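# Flip reversed microplates back into their nests

## Task

Among the three plates, some sit in their nests rotated 180 degrees. Turn each reversed plate end for end. In the end all three plates must lie flat within the locators of their original nests, with well A1 in the corner labelled A1, resting there without the robot holding them. Then open the gripper and move the hand away.

## Robot and tools

Robot: a single four-axis plate mover (SCARA-like) with a level two-finger gripper. Joints from base to hand: lift (0.000 to 0.550 m), shoulder (-2.000 to 2.000 rad), elbow (-2.800 to 2.800 rad), wrist yaw (-12.566 to 12.566 rad). The gripper never tilts; it only translates and spins about vertical. Keep the elbow at least 0.4 rad away from 0, or the arm may fold and fault.

Frames: the scene frame has its origin on the table surface under the arm base, +z up, +y to the left when facing +x. The state line reports end_effector_position (metres) and end_effector_quat_wxyz in this frame; the reading drifts somewhat from the truth at long reach. The gripper frame: fingers point along +x, close and open along y. The commanded point is midway between the rubber pads, 2 to 3 cm short of the fingertips.

Plate facts: on a labelled plate, A1 sits at the labelled short end, in the corner farther from the labelled long side. To reverse a plate, put it on the raised nest RG, then re-grip from its opposite end.

Tool execute_actions, argument actions: a list holding at most one item. An empty list just reports the state. An item with rows (1 to 15 rows) and optional steps (up to 15, default 15) is a motion; each step lasts 1/30 s, rows are used one per step, the final row repeats if steps exceed rows. An item with only steps (up to 300) is a wait counted from the previous result, including the time spent replying. Optional pictures (boolean) toggles camera images.

A row is one list of 5 numbers, each in [-1, 1]: dx, dy, dz, rz, opening. The first four are an offset, not a pose: expressed in the gripper's own axes and measured from the gripper pose in the latest result that showed it (or from the current pose if no such result exists yet in this scene, or for later calls within one reply). Every row is counted from that same base, not chained. Scale: 1.0 equals 0.6 m for dx, dy, dz and 180 degrees for rz; rz is positive turning from +x toward +y. Opening is absolute: +1 is fully open (0.140 m), -1 is closed yet still 0.066 m between pads. A full close needs at least about 0.6 s. All zeros is not idle: it drives the hand back to the base pose.

Each step the controller limits the command to within 70 mm and 16 degrees of the measured pose; after an action ends the arm continues only to that clipped pose, so long motions take several calls; check the reported pose and send the remainder.

Tool move, argument target: a single 5-number row interpreted exactly like a row above (offset in gripper axes from the same base, opening absolute). Argument speed: path top speed in m/s, 0.002 to 0.5, default 0.25; turning capped at twice that in rad/s. Path length in time is 0.5 to 10 s (it stops early at 10 s). It takes the short way round, does not avoid obstacles, and the hand may lag, stray or overshoot the speed, especially with the arm nearly straight. Opening is sent when the move starts. Result adds a move: line with the ending (done, off_target, moving, held, fault) and active limits (paced = clipped pose; held = a check blocked steps, after which motion can jump faster), plus distance from target.

Tool wait, argument seconds: 0 to 10; nothing new is sent. Tool zoom_image: camera (cam_high, cam_low or cam_wrist) and region [x0, y0, x1, y1] in image pixels, origin top-left, up to 504 by 504. Images are 896x504. Tool finished_scene: scene (integer, the current scene number); ends and grades it irreversibly.

Result lines: state pose; Joint positions (lift m, shoulder, elbow, wrist yaw rad, pad gap m); grip_measured on the opening scale (may be off about 1 mm throughout a scene); Hand target (pose the controller is driving toward); pose unreachable and HELD markers where the clearance check altered or blocked a step; MOTOR HOT from 85 °C; OVER-TEMPERATURE FAULT at 100 °C (brakes set until cooled); torque faults stop the arm 10 s and drop the rest of the call.

Gripping: to hold, command an opening roughly 0.04 below grip_measured; smaller margins grip gently. Pads push about 18 N max; closing fast can squeeze harder or spring open. The simulation keeps running while you write, and holding a load heats the motors meanwhile.

Cautions: load limits are lift 56.4 N, shoulder 8.46 N m, elbow 4.23 N m, wrist yaw 1.41 N m, including payload weight. Faster contacts hit harder, and aiming farther beyond a contact presses harder; against rigid surfaces repeated small offsets do not dig deeper, but against yielding ones they do. Occasional disturbances may tug a held part or nudge loose items. Avoid drops, slips, slams and heavy pushes, and never let anything leave the table. Finish with plates seated and released, gripper open and withdrawn.

Each tool is called by a JSON object that holds its "fn" and its "kwargs".

## Session

{"fn": "execute_actions", "kwargs": {"actions": []}}

Scene clock: 0.00 s of 12600.00 s.
end_effector_position=(+0.4401, -0.3226, +0.1998) grip_measured=+0.97 end_effector_quat_wxyz=(+0.949, +0.000, +0.000, -0.315)
Joint positions: [ 0.195 -0.121  1.144 -1.665  0.139]
Hand target: +0.440, -0.323, +0.200; +0.949, +0.000, +0.000, -0.315

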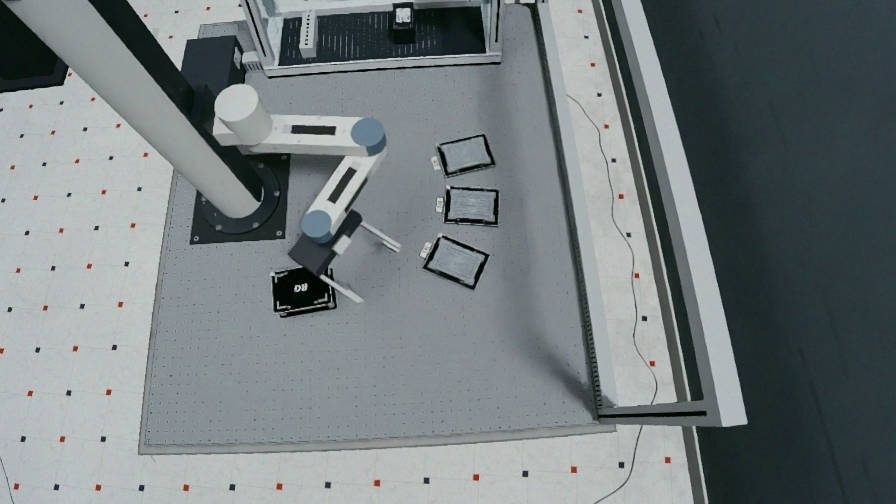

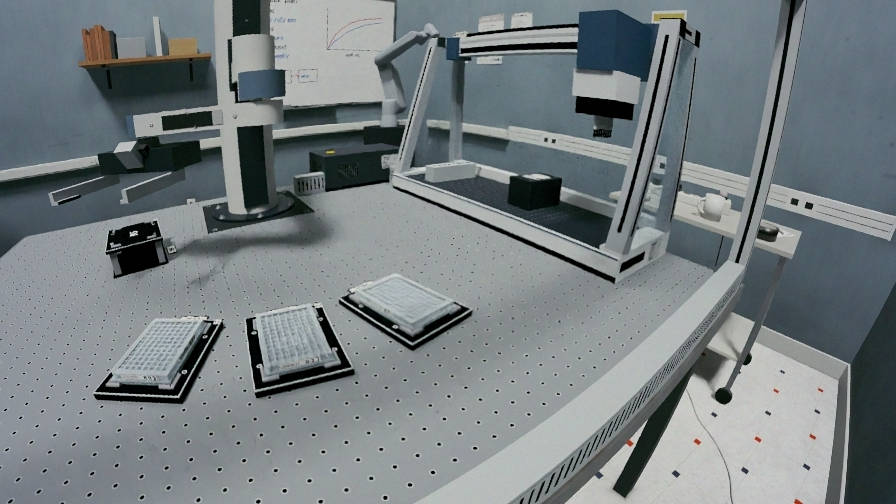

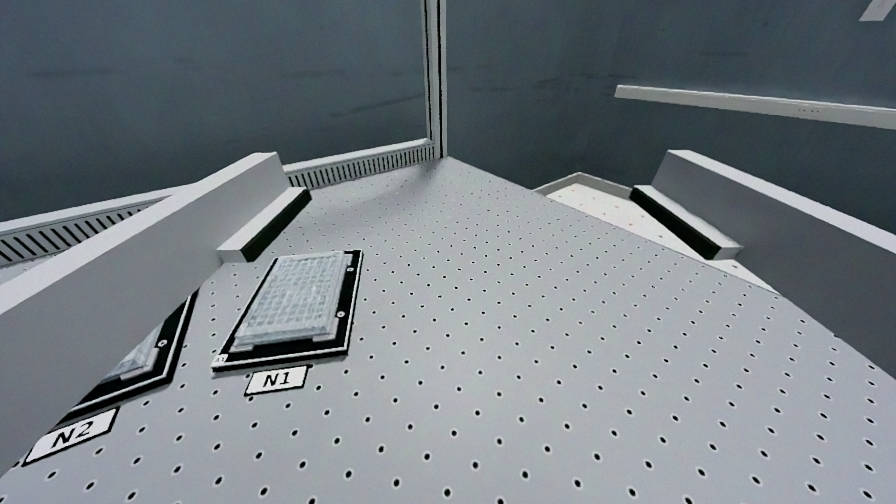

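{"fn": "zoom_image", "kwargs": {"camera": "cam_low", "region": [80, 260, 490, 420]}}

{"fn": "zoom_image", "kwargs": {"camera": "cam_high", "region": [400, 120, 520, 300]}}

{"fn": "zoom_image", "kwargs": {"camera": "cam_high", "region": [180, 80, 420, 330]}}

Region (80, 260, 490, 420) of cam_low's 896x504 image, scaled by 1.229, with more detail than that image has; it fills the top 197 rows of this view, and the rest is white.

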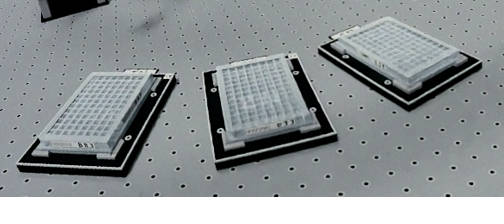

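Region (400, 120, 520, 300) of cam_high's 896x504 image, scaled by 2.800, with more detail than that image has.

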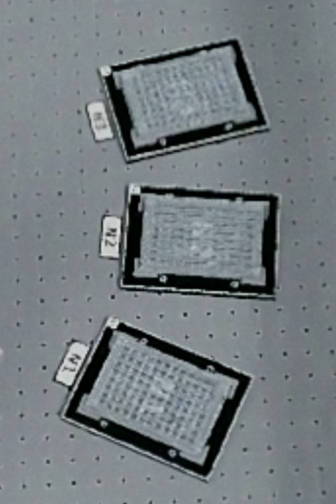

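Region (180, 80, 420, 330) of cam_high's 896x504 image, scaled by 2.016, with more detail than that image has; it fills the left 484 columns of this view, and the rest is white.

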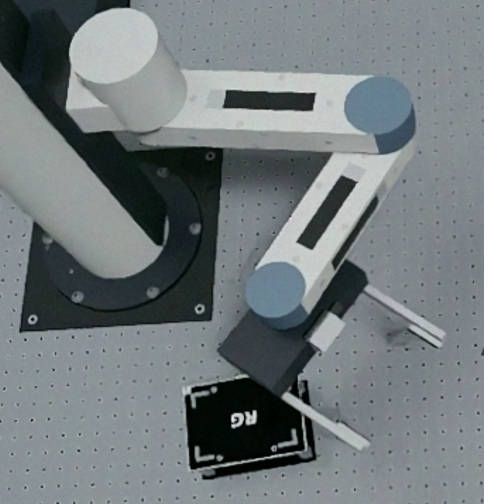

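{"fn": "move", "kwargs": {"target": [0.1345, 0.2795, -0.17, 0.082, 0.3], "speed": 0.3}}

Scene clock: 7.87 s of 12600.00 s.
end_effector_position=(+0.6052, -0.2362, +0.0977) grip_measured=+0.30 end_effector_quat_wxyz=(+0.982, +0.000, +0.000, -0.191)
Joint positions: [ 0.093  0.197  1.481 -2.062  0.114]
Hand target: +0.605, -0.236, +0.098; +0.982, +0.000, +0.000, -0.191
Off the commanded pose: 0.000 m, 0 deg.
After step 90, 3.77 s passed at rest.
move: done
camera_calibration (this result's frames):
cam_wrist: T_world_to_cam=[[-0.372272, -0.928111, -0.00487477, 0.0165089], [-0.556296, 0.227333, -0.799283, 0.456212], [0.742932, -0.294839, -0.600934, -0.364394], [0, 0, 0, 1]] pos_world=[0.530655, -0.195828, 0.145746]

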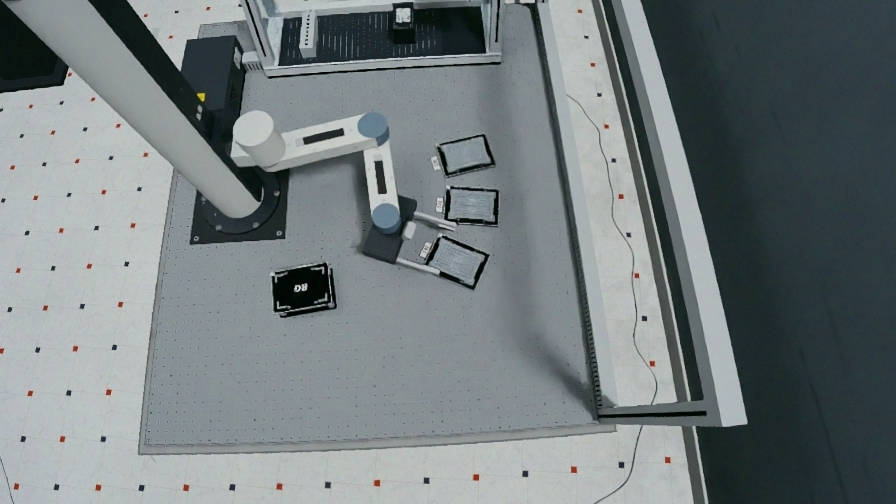

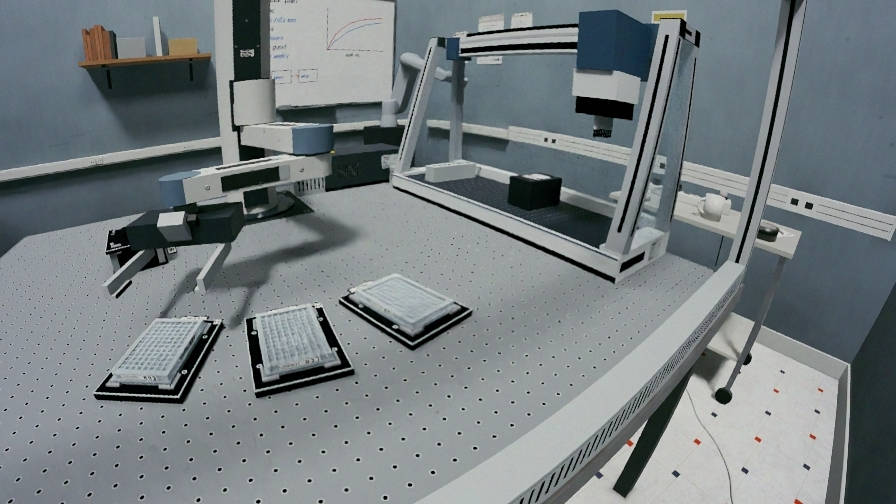

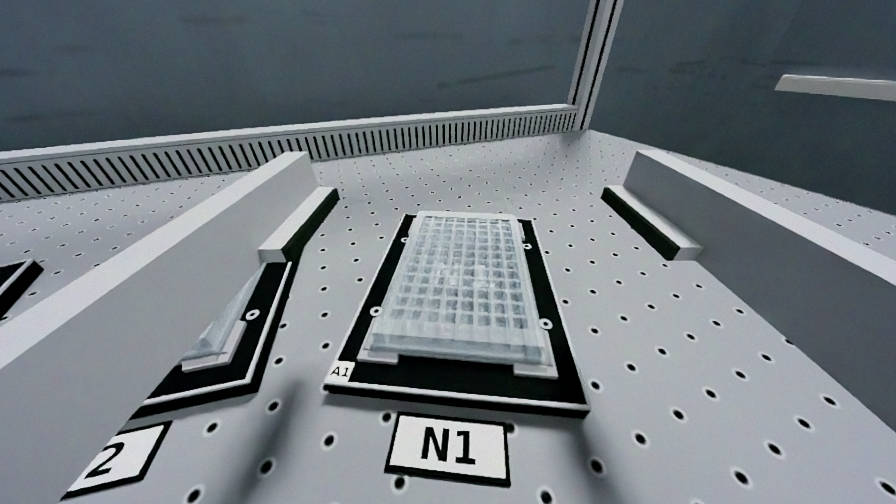

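{"fn": "zoom_image", "kwargs": {"camera": "cam_wrist", "region": [320, 190, 600, 430]}}

Region (320, 190, 600, 430) of cam_wrist's 896x504 image, scaled by 1.800, with more detail than that image has; it fills the top 432 rows of this view, and the rest is white.

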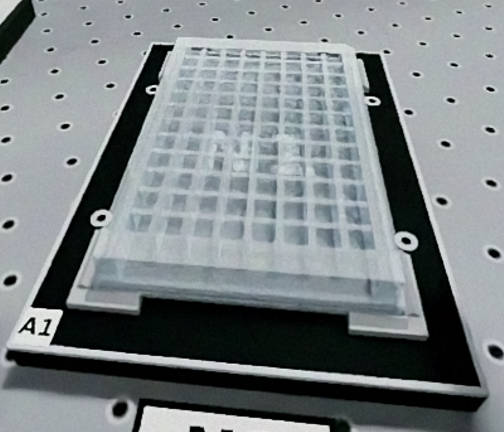

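{"fn": "move", "kwargs": {"target": [0.095, -0.001, -0.07, -0.029, 0.0], "speed": 0.15}}

Scene clock: 11.20 s of 12600.00 s.
end_effector_position=(+0.6579, -0.2579, +0.0556) grip_measured=+0.00 end_effector_quat_wxyz=(+0.972, +0.000, +0.000, -0.235)
Joint positions: [ 0.051  0.115  1.796 -2.386  0.103]
Hand target: +0.658, -0.258, +0.056; +0.972, +0.000, +0.000, -0.235
Off the commanded pose: 0.000 m, 0 deg.
move: done
camera_calibration (this result's frames):
cam_wrist: T_world_to_cam=[[-0.454647, -0.890658, -0.00487477, 0.0796696], [-0.533468, 0.27669, -0.799283, 0.454582], [0.713237, -0.360791, -0.600934, -0.432727], [0, 0, 0, 1]] pos_world=[0.587364, -0.210944, 0.103687]

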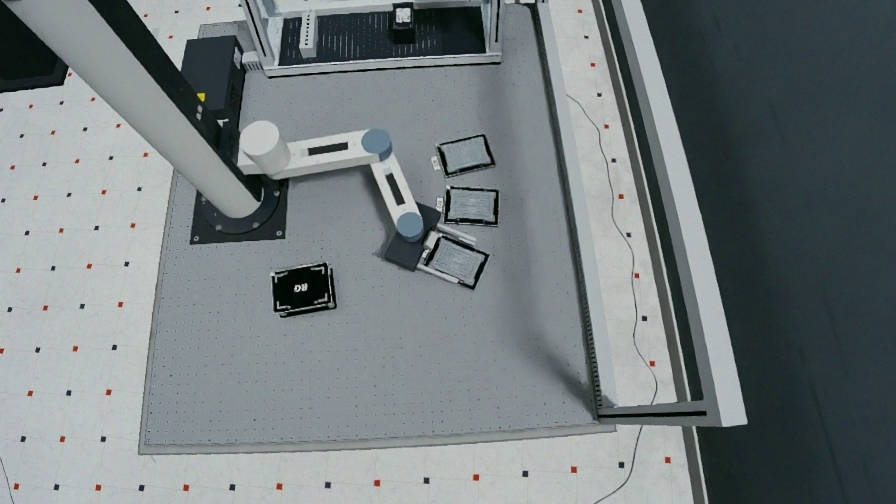

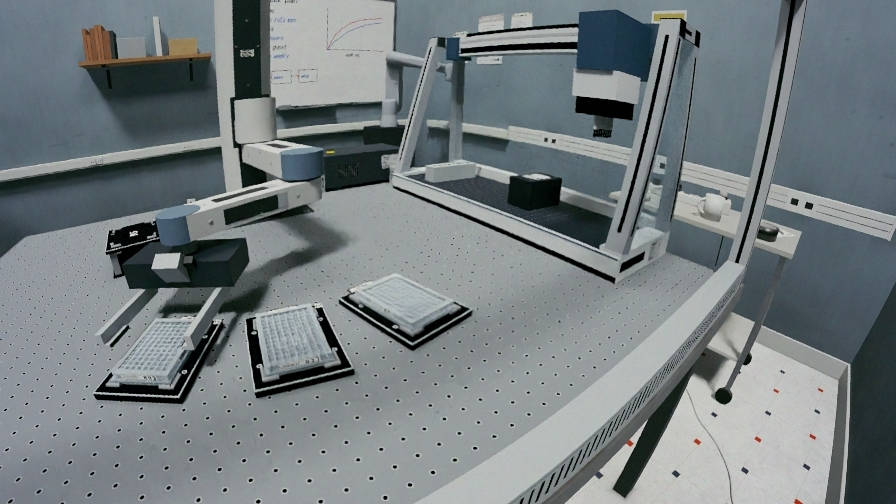

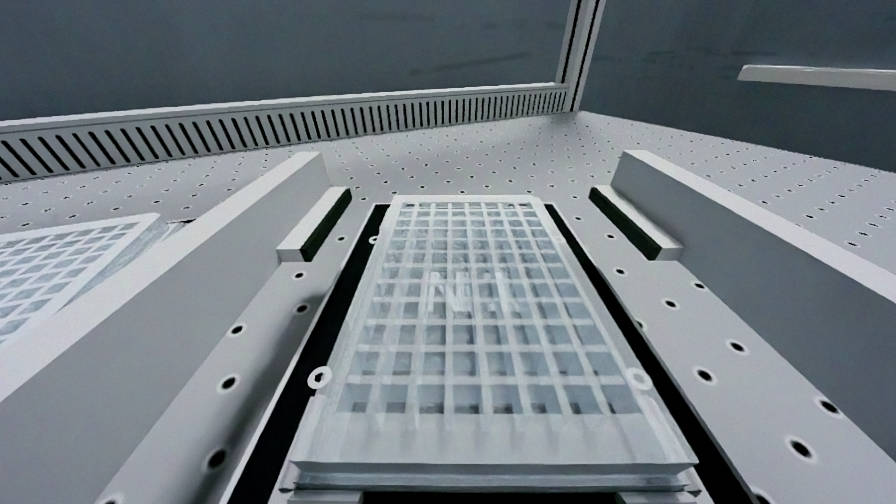

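{"fn": "move", "kwargs": {"target": [-0.007, -0.001, -0.035, 0, 0.0], "speed": 0.05}}

Scene clock: 13.33 s of 12600.00 s.
end_effector_position=(+0.6539, -0.2567, +0.0346) grip_measured=+0.00 end_effector_quat_wxyz=(+0.972, +0.000, +0.000, -0.235)
Joint positions: [ 0.03   0.124  1.771 -2.37   0.103]
Hand target: +0.654, -0.257, +0.035; +0.972, +0.000, +0.000, -0.235
Off the commanded pose: 0.000 m, 0 deg.
move: done
camera_calibration (this result's frames):
cam_wrist: T_world_to_cam=[[-0.455043, -0.890456, -0.00487477, 0.0791381], [-0.533345, 0.276927, -0.799283, 0.435218], [0.713077, -0.361108, -0.600934, -0.442012], [0, 0, 0, 1]] pos_world=[0.583321, -0.209669, 0.0826281]

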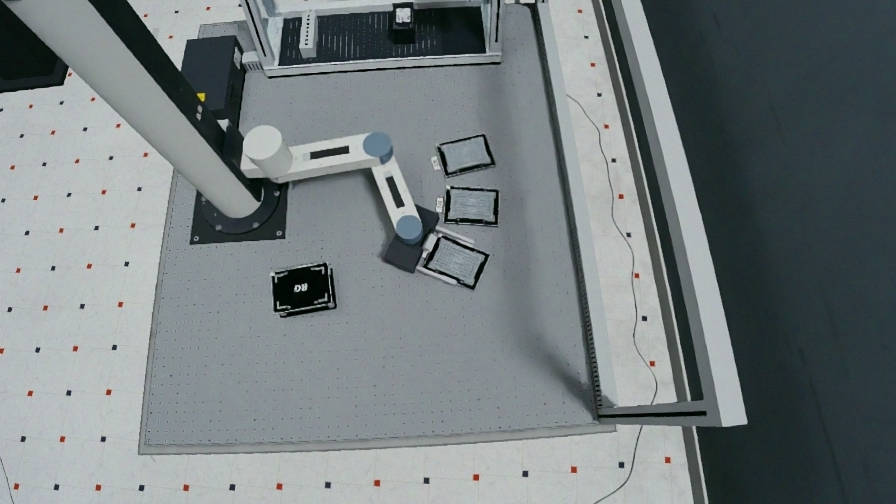

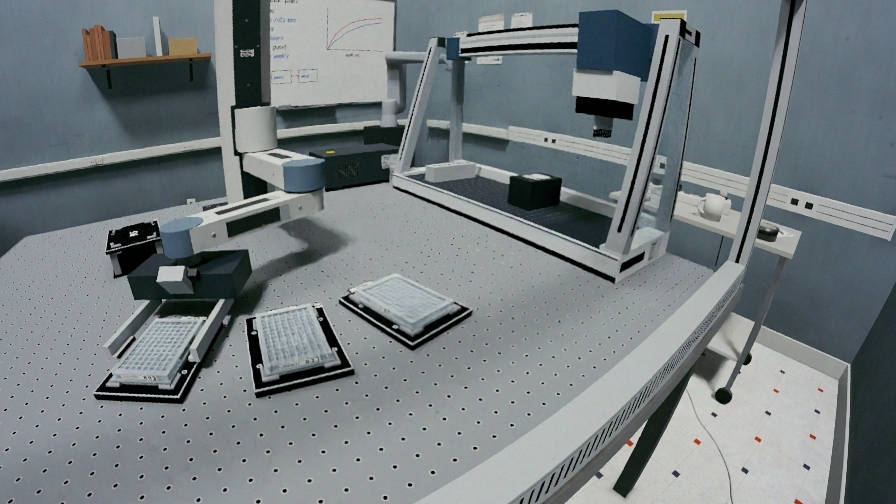

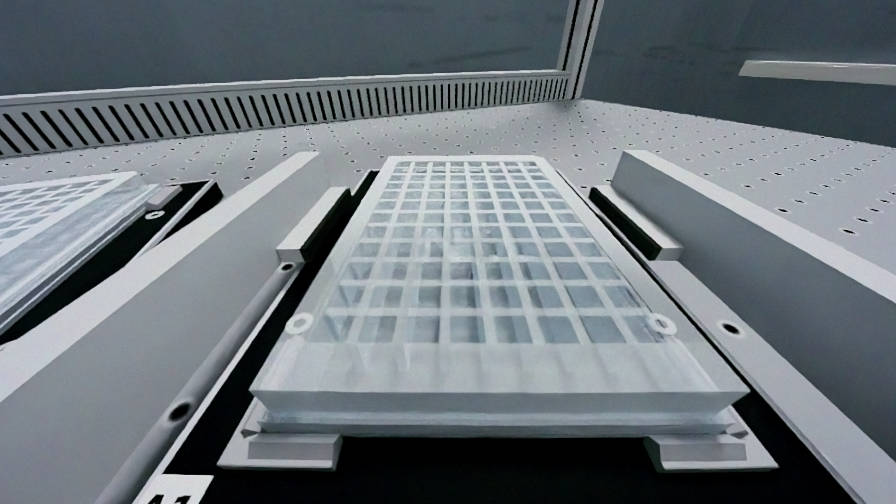

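{"fn": "move", "kwargs": {"target": [-0.004, 0, -0.003, 0, -0.42], "speed": 0.02}}

{"fn": "execute_actions", "kwargs": {"actions": [{"rows":[[0,0,0,0,-0.45],[0,0,0,0,-0.47],[0,0,0,0,-0.49],[0,0,0,0,-0.51],[0,0,0,0,-0.53],[0,0,0,0,-0.55],[0,0,0,0,-0.57],[0,0,0,0,-0.59]],"steps":15}]}}

Scene clock: 17.10 s of 12600.00 s.
end_effector_position=(+0.6517, -0.2557, +0.0328) grip_measured=-0.42 end_effector_quat_wxyz=(+0.972, +0.000, +0.000, -0.235)
Joint positions: [ 0.028  0.13   1.756 -2.361  0.087]
Hand target: +0.652, -0.256, +0.033; +0.972, +0.000, +0.000, -0.235
Off the commanded pose: 0.000 m, 0 deg.
After step 90, 0.07 s passed at rest.
move: done
camera_calibration (this result's frames):
cam_wrist: T_world_to_cam=[[-0.455425, -0.890261, -0.00487477, 0.079294], [-0.533227, 0.277156, -0.799283, 0.432362], [0.712922, -0.361414, -0.600934, -0.441141], [0, 0, 0, 1]] pos_world=[0.581159, -0.208674, 0.0808698]

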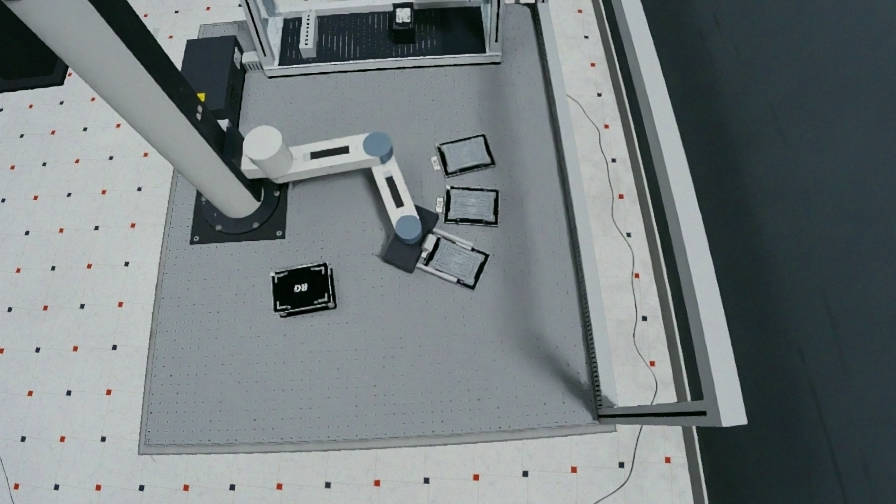

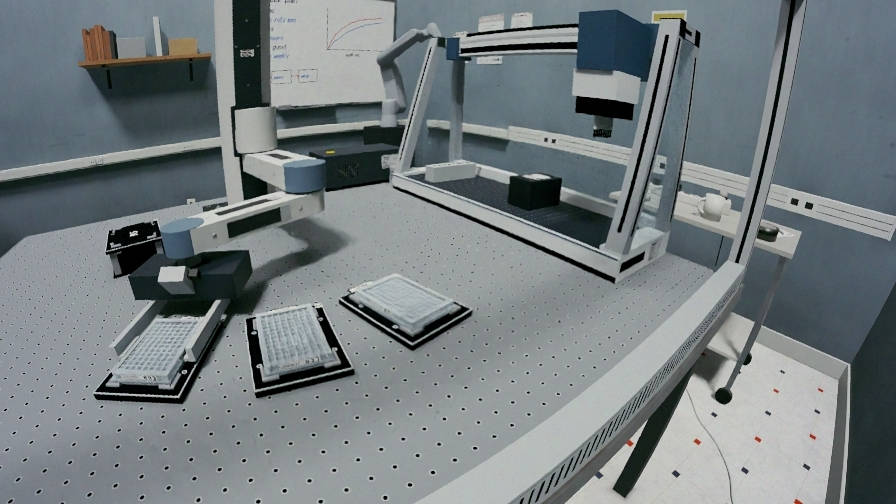

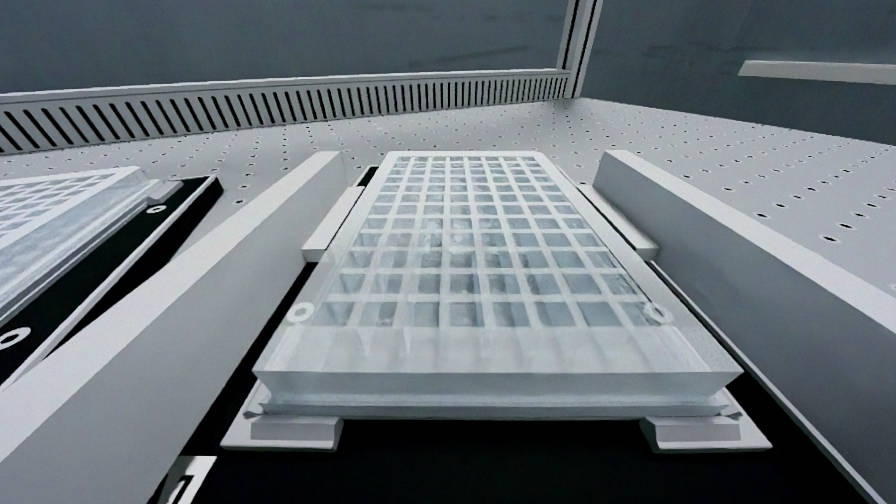

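Scene clock: 17.60 s of 12600.00 s.
end_effector_position=(+0.6521, -0.2551, +0.0332) grip_measured=-0.58 end_effector_quat_wxyz=(+0.972, +0.000, +0.000, -0.234)
Joint positions: [ 0.028  0.131  1.757 -2.36   0.081]
Hand target: +0.652, -0.256, +0.033; +0.972, +0.000, +0.000, -0.235
Off the commanded pose: 0.001 m, 0 deg.
Steps of this call (steps 1 to 15: all 15 steps of this action). Readings (end_effector_position):
1: (+0.6517, -0.2557, +0.0328)
2: (+0.6517, -0.2557, +0.0328)
4: (+0.6520, -0.2553, +0.0328)
8: (+0.6520, -0.2554, +0.0331)
15: the state above
camera_calibration (this result's frames):
cam_wrist: T_world_to_cam=[[-0.452821, -0.891588, -0.00487477, 0.0780348], [-0.534034, 0.275596, -0.799283, 0.432893], [0.713975, -0.359329, -0.600934, -0.441169], [0, 0, 0, 1]] pos_world=[0.581499, -0.208253, 0.0812709]

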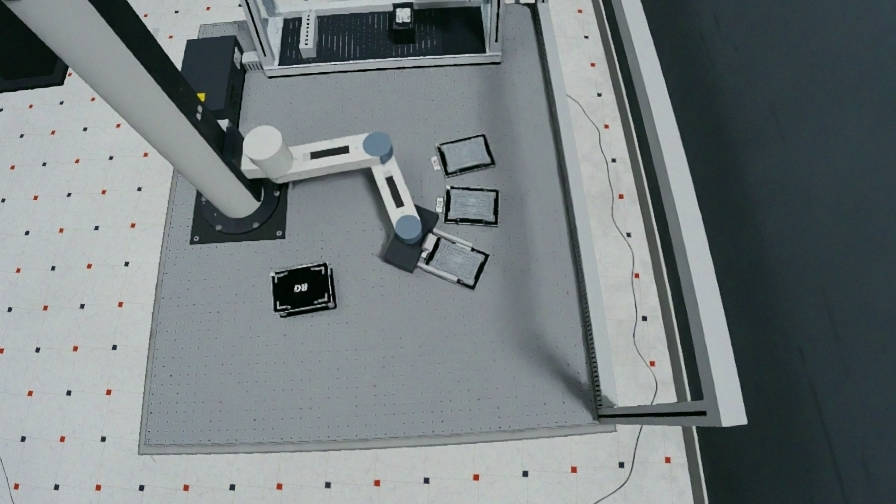

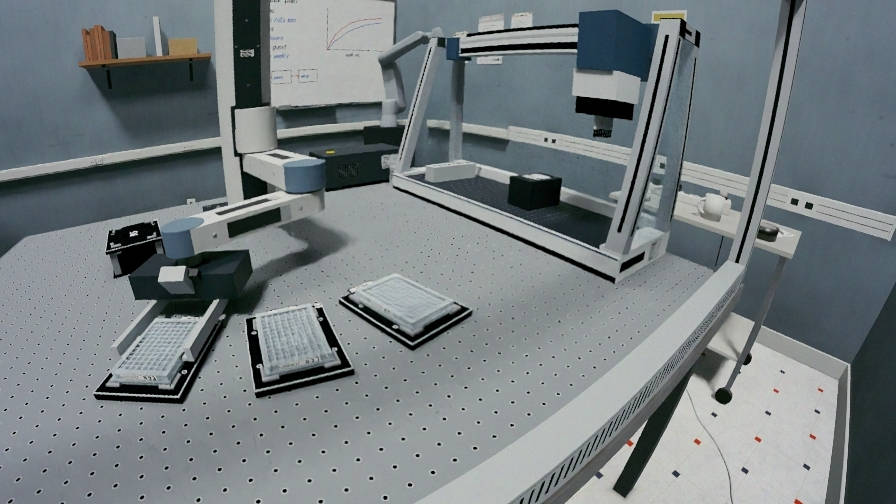

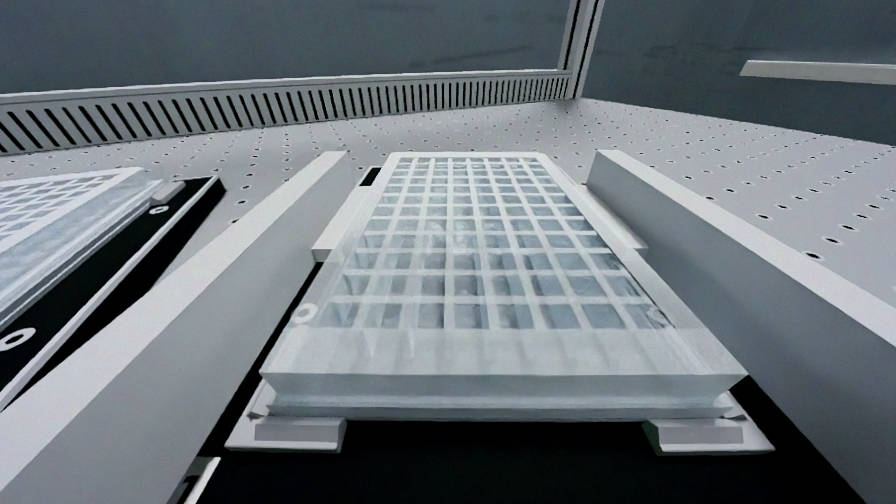

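{"fn": "execute_actions", "kwargs": {"actions": [{"rows":[[0,0,0,0,-0.61],[0,0,0,0,-0.63]],"steps":10}], "pictures": false}}

Scene clock: 18.50 s of 12600.00 s.
end_effector_position=(+0.6522, -0.2550, +0.0333) grip_measured=-0.59 end_effector_quat_wxyz=(+0.972, +0.000, +0.000, -0.234)
Joint positions: [ 0.028  0.131  1.757 -2.36   0.081]
Hand target: +0.652, -0.255, +0.033; +0.972, +0.000, +0.000, -0.234
Off the commanded pose: 0.000 m, 0 deg.
Steps of this call (steps 1 to 17: nothing new was sent; steps 18 to 27: all 10 steps of this action). Readings (end_effector_position):
18: (+0.6522, -0.2551, +0.0332)
19: (+0.6522, -0.2550, +0.0334)
21: (+0.6522, -0.2550, +0.0333)
25: (+0.6522, -0.2550, +0.0333)
27: the state above

{"fn": "move", "kwargs": {"target": [0, 0, 0.05, 0, -0.63], "speed": 0.05}}

Scene clock: 24.10 s of 12600.00 s.
end_effector_position=(+0.6522, -0.2550, +0.0634) grip_measured=-0.59 end_effector_quat_wxyz=(+0.972, +0.000, +0.000, -0.234)
Joint positions: [ 0.058  0.131  1.757 -2.36   0.081]
Hand target: +0.652, -0.255, +0.063; +0.972, +0.000, +0.000, -0.234
Off the commanded pose: 0.000 m, 0 deg.
After step 90, 1.73 s passed at rest.
move: done
camera_calibration (this result's frames):
cam_wrist: T_world_to_cam=[[-0.45256, -0.891721, -0.00487477, 0.0781154], [-0.534115, 0.27544, -0.799283, 0.457036], [0.71408, -0.35912, -0.600934, -0.423076], [0, 0, 0, 1]] pos_world=[0.581572, -0.208164, 0.111442]

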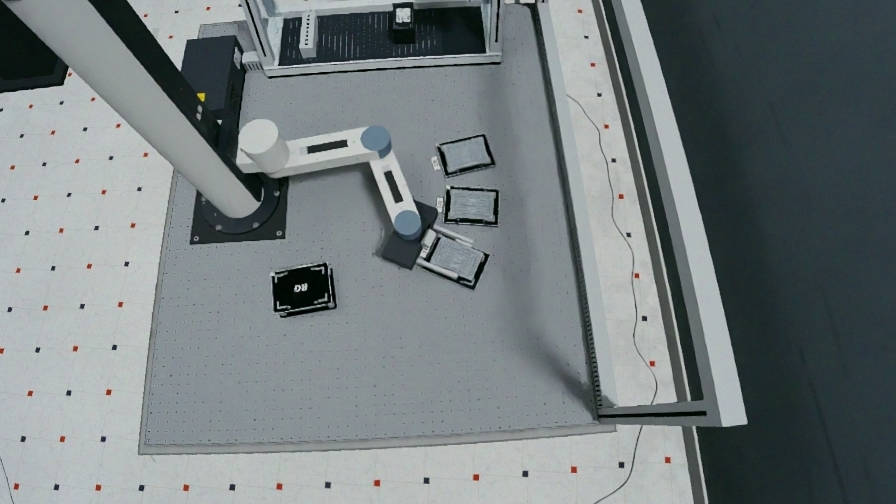

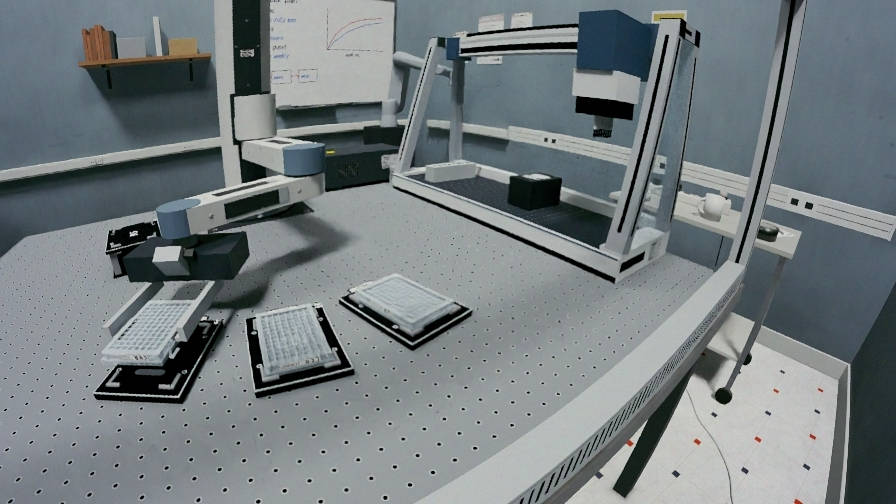

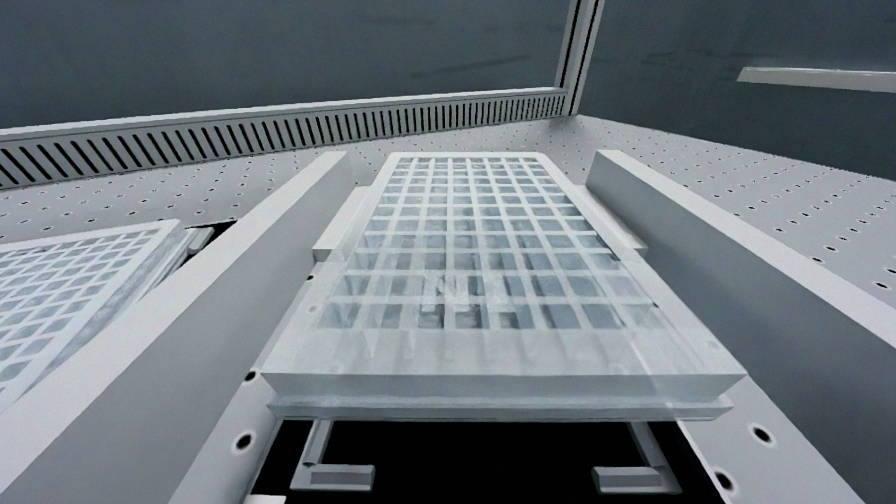

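{"fn": "move", "kwargs": {"target": [-0.5845, -0.4387, 0.18, -0.8167, -0.63], "speed": 0.4}}

Scene clock: 29.60 s of 12600.00 s.
end_effector_position=(+0.2202, -0.3303, +0.1714) grip_measured=-0.59 end_effector_quat_wxyz=(-0.052, -0.000, -0.000, +0.999)
Joint positions: [ 0.166 -0.326  1.554 -4.265  0.081]
Hand target: +0.220, -0.330, +0.171; -0.052, -0.000, -0.000, +0.999
Off the commanded pose: 0.000 m, 0 deg.
move: done
camera_calibration (this result's frames):
cam_wrist: T_world_to_cam=[[-0.105853, 0.99437, -0.00487477, 0.36258], [0.597978, 0.0597377, -0.799283, 0.0127841], [-0.794492, -0.0875215, -0.600934, 0.345218], [0, 0, 0, 1]] pos_world=[0.305009, -0.331088, 0.219439]

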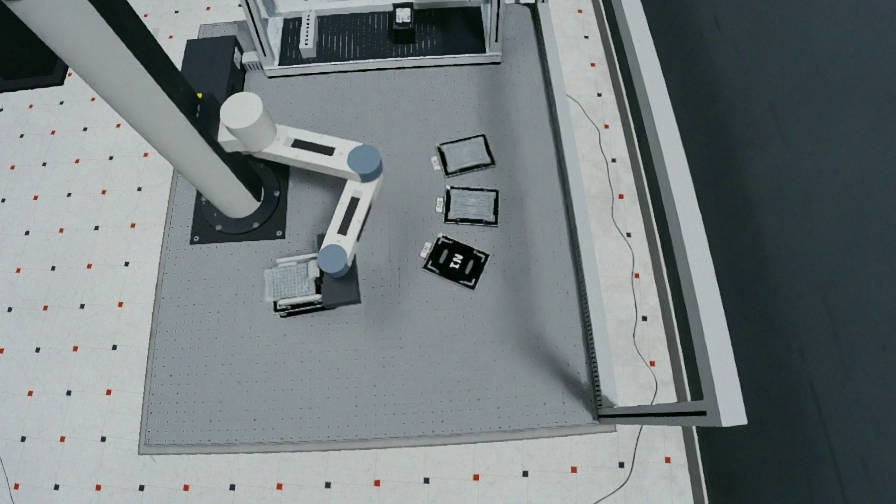

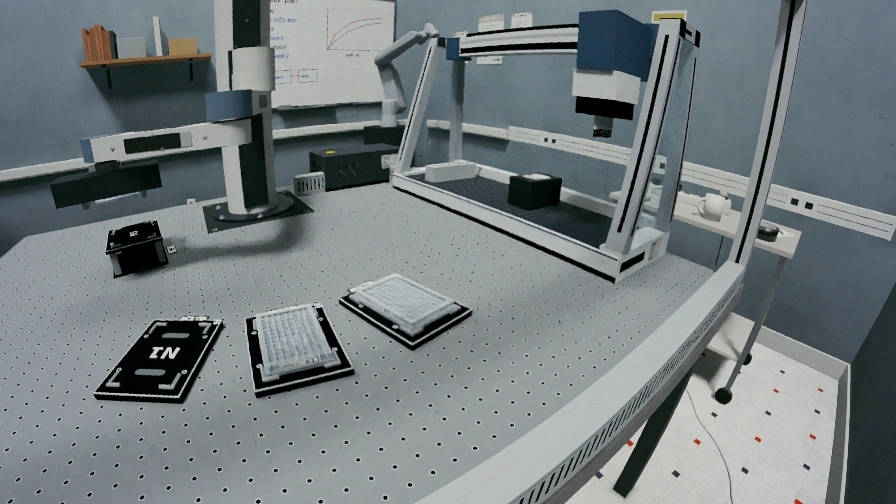

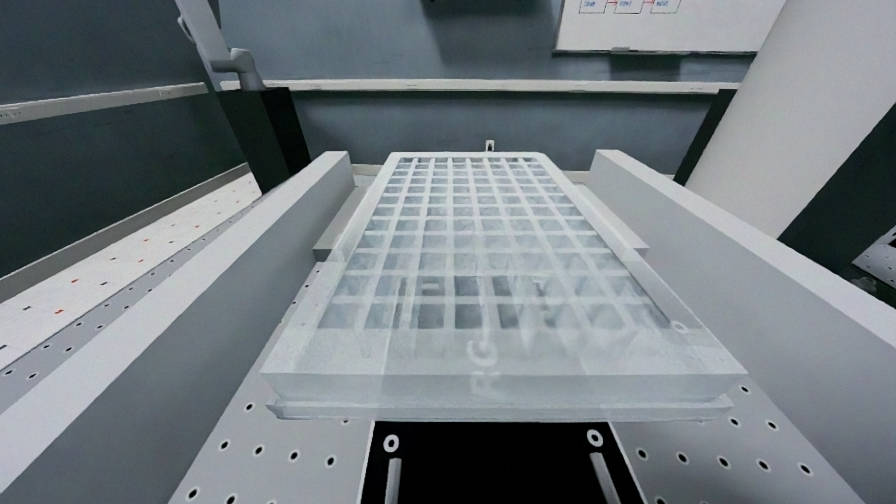

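{"fn": "move", "kwargs": {"target": [-0.002, -0.019, -0.1, 0.005, -0.63], "speed": 0.1}}

Scene clock: 31.87 s of 12600.00 s.
end_effector_position=(+0.2202, -0.3188, +0.1113) grip_measured=-0.59 end_effector_quat_wxyz=(-0.060, -0.000, -0.000, +0.998)
Joint positions: [ 0.106 -0.281  1.491 -4.232  0.081]
Hand target: +0.220, -0.319, +0.111; -0.060, -0.000, -0.000, +0.998
Off the commanded pose: 0.000 m, 0 deg.
move: done
camera_calibration (this result's frames):
cam_wrist: T_world_to_cam=[[-0.12114, 0.992623, -0.00487477, 0.353681], [0.596988, 0.0689312, -0.799283, -0.0327512], [-0.793052, -0.0997352, -0.600934, 0.305891], [0, 0, 0, 1]] pos_world=[0.304984, -0.318307, 0.159367]

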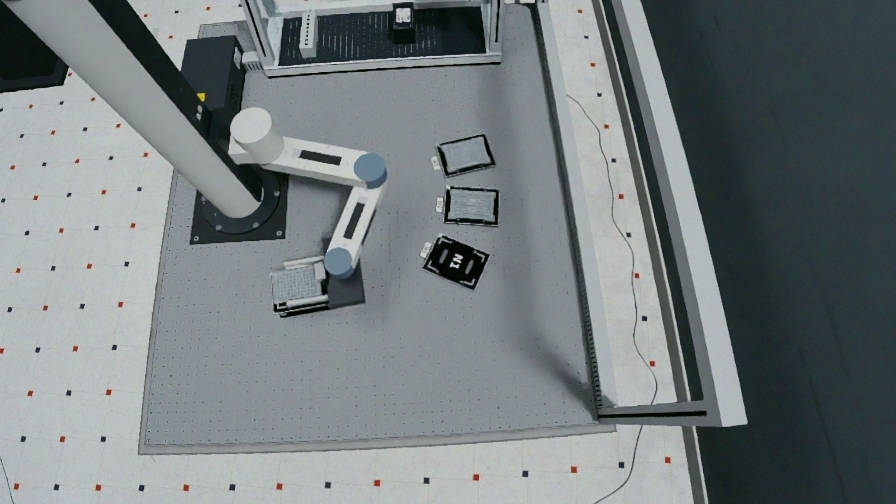

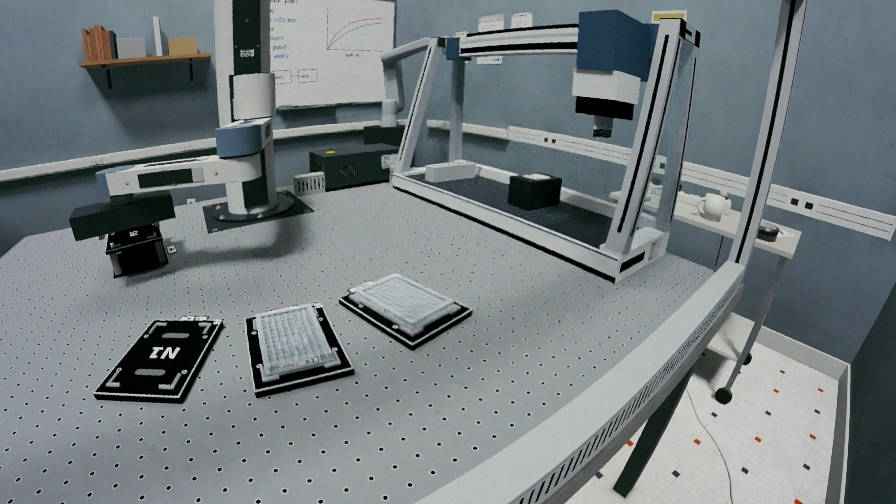

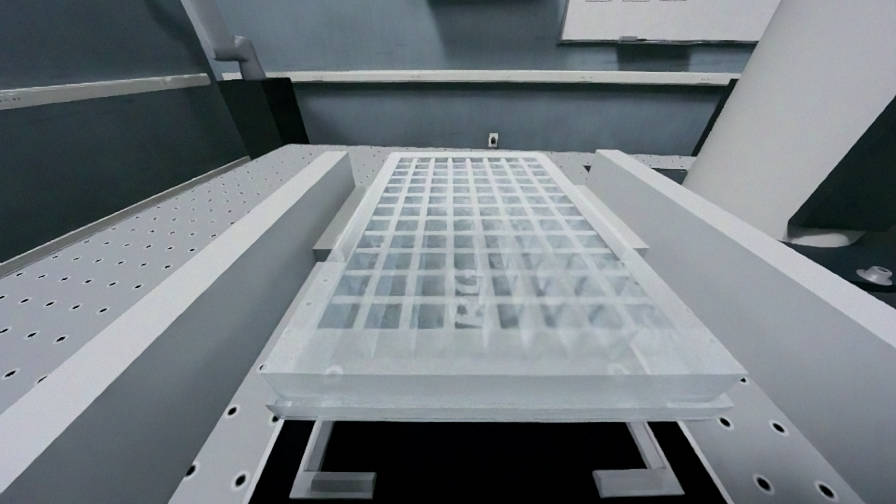

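{"fn": "move", "kwargs": {"target": [-0.002, 0.001, -0.035, 0.003, -0.63], "speed": 0.05}}

{"fn": "zoom_image", "kwargs": {"camera": "cam_wrist", "region": [220, 340, 724, 504]}}

Scene clock: 33.57 s of 12600.00 s.
end_effector_position=(+0.2214, -0.3193, +0.0902) grip_measured=-0.59 end_effector_quat_wxyz=(-0.064, -0.000, -0.000, +0.998)
Joint positions: [ 0.085 -0.277  1.49  -4.226  0.081]
Hand target: +0.221, -0.319, +0.090; -0.064, -0.000, -0.000, +0.998
Off the commanded pose: 0.000 m, 0 deg.
move: done
camera_calibration (this result's frames):
cam_wrist: T_world_to_cam=[[-0.130131, 0.991485, -0.00487477, 0.355807], [0.596339, 0.0743388, -0.799283, -0.0484198], [-0.792115, -0.106919, -0.600934, 0.291648], [0, 0, 0, 1]] pos_world=[0.306195, -0.317995, 0.138295]

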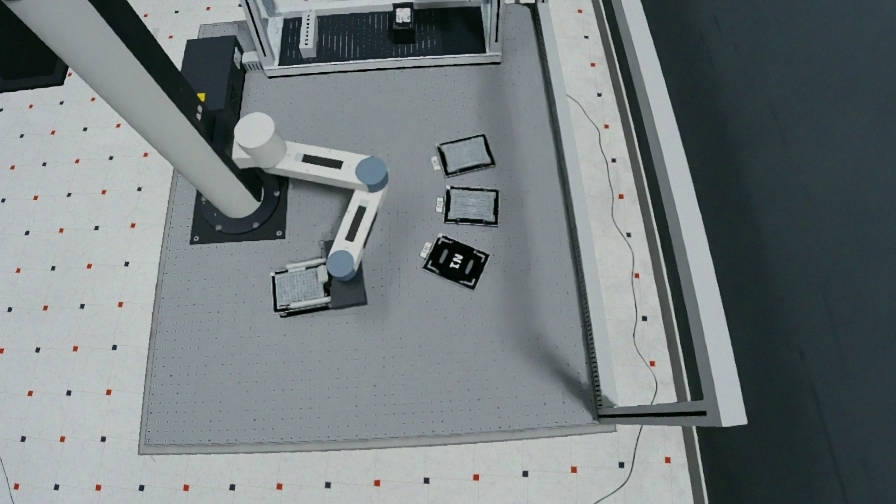

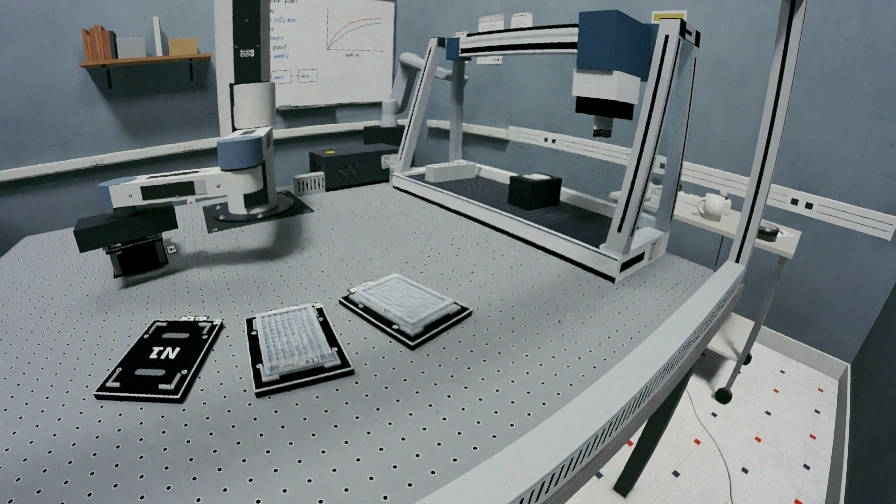

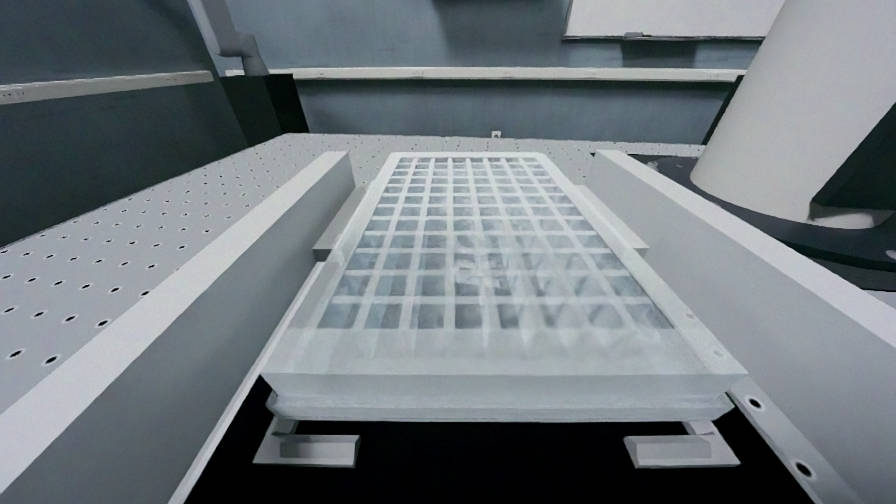

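Region (220, 340, 724, 504) of cam_wrist's 896x504 image, scaled by 1.000; it fills the top 164 rows of this view, and the rest is white.

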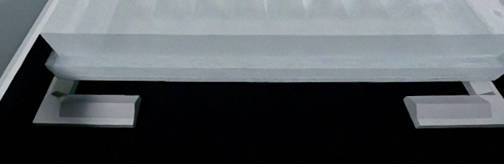

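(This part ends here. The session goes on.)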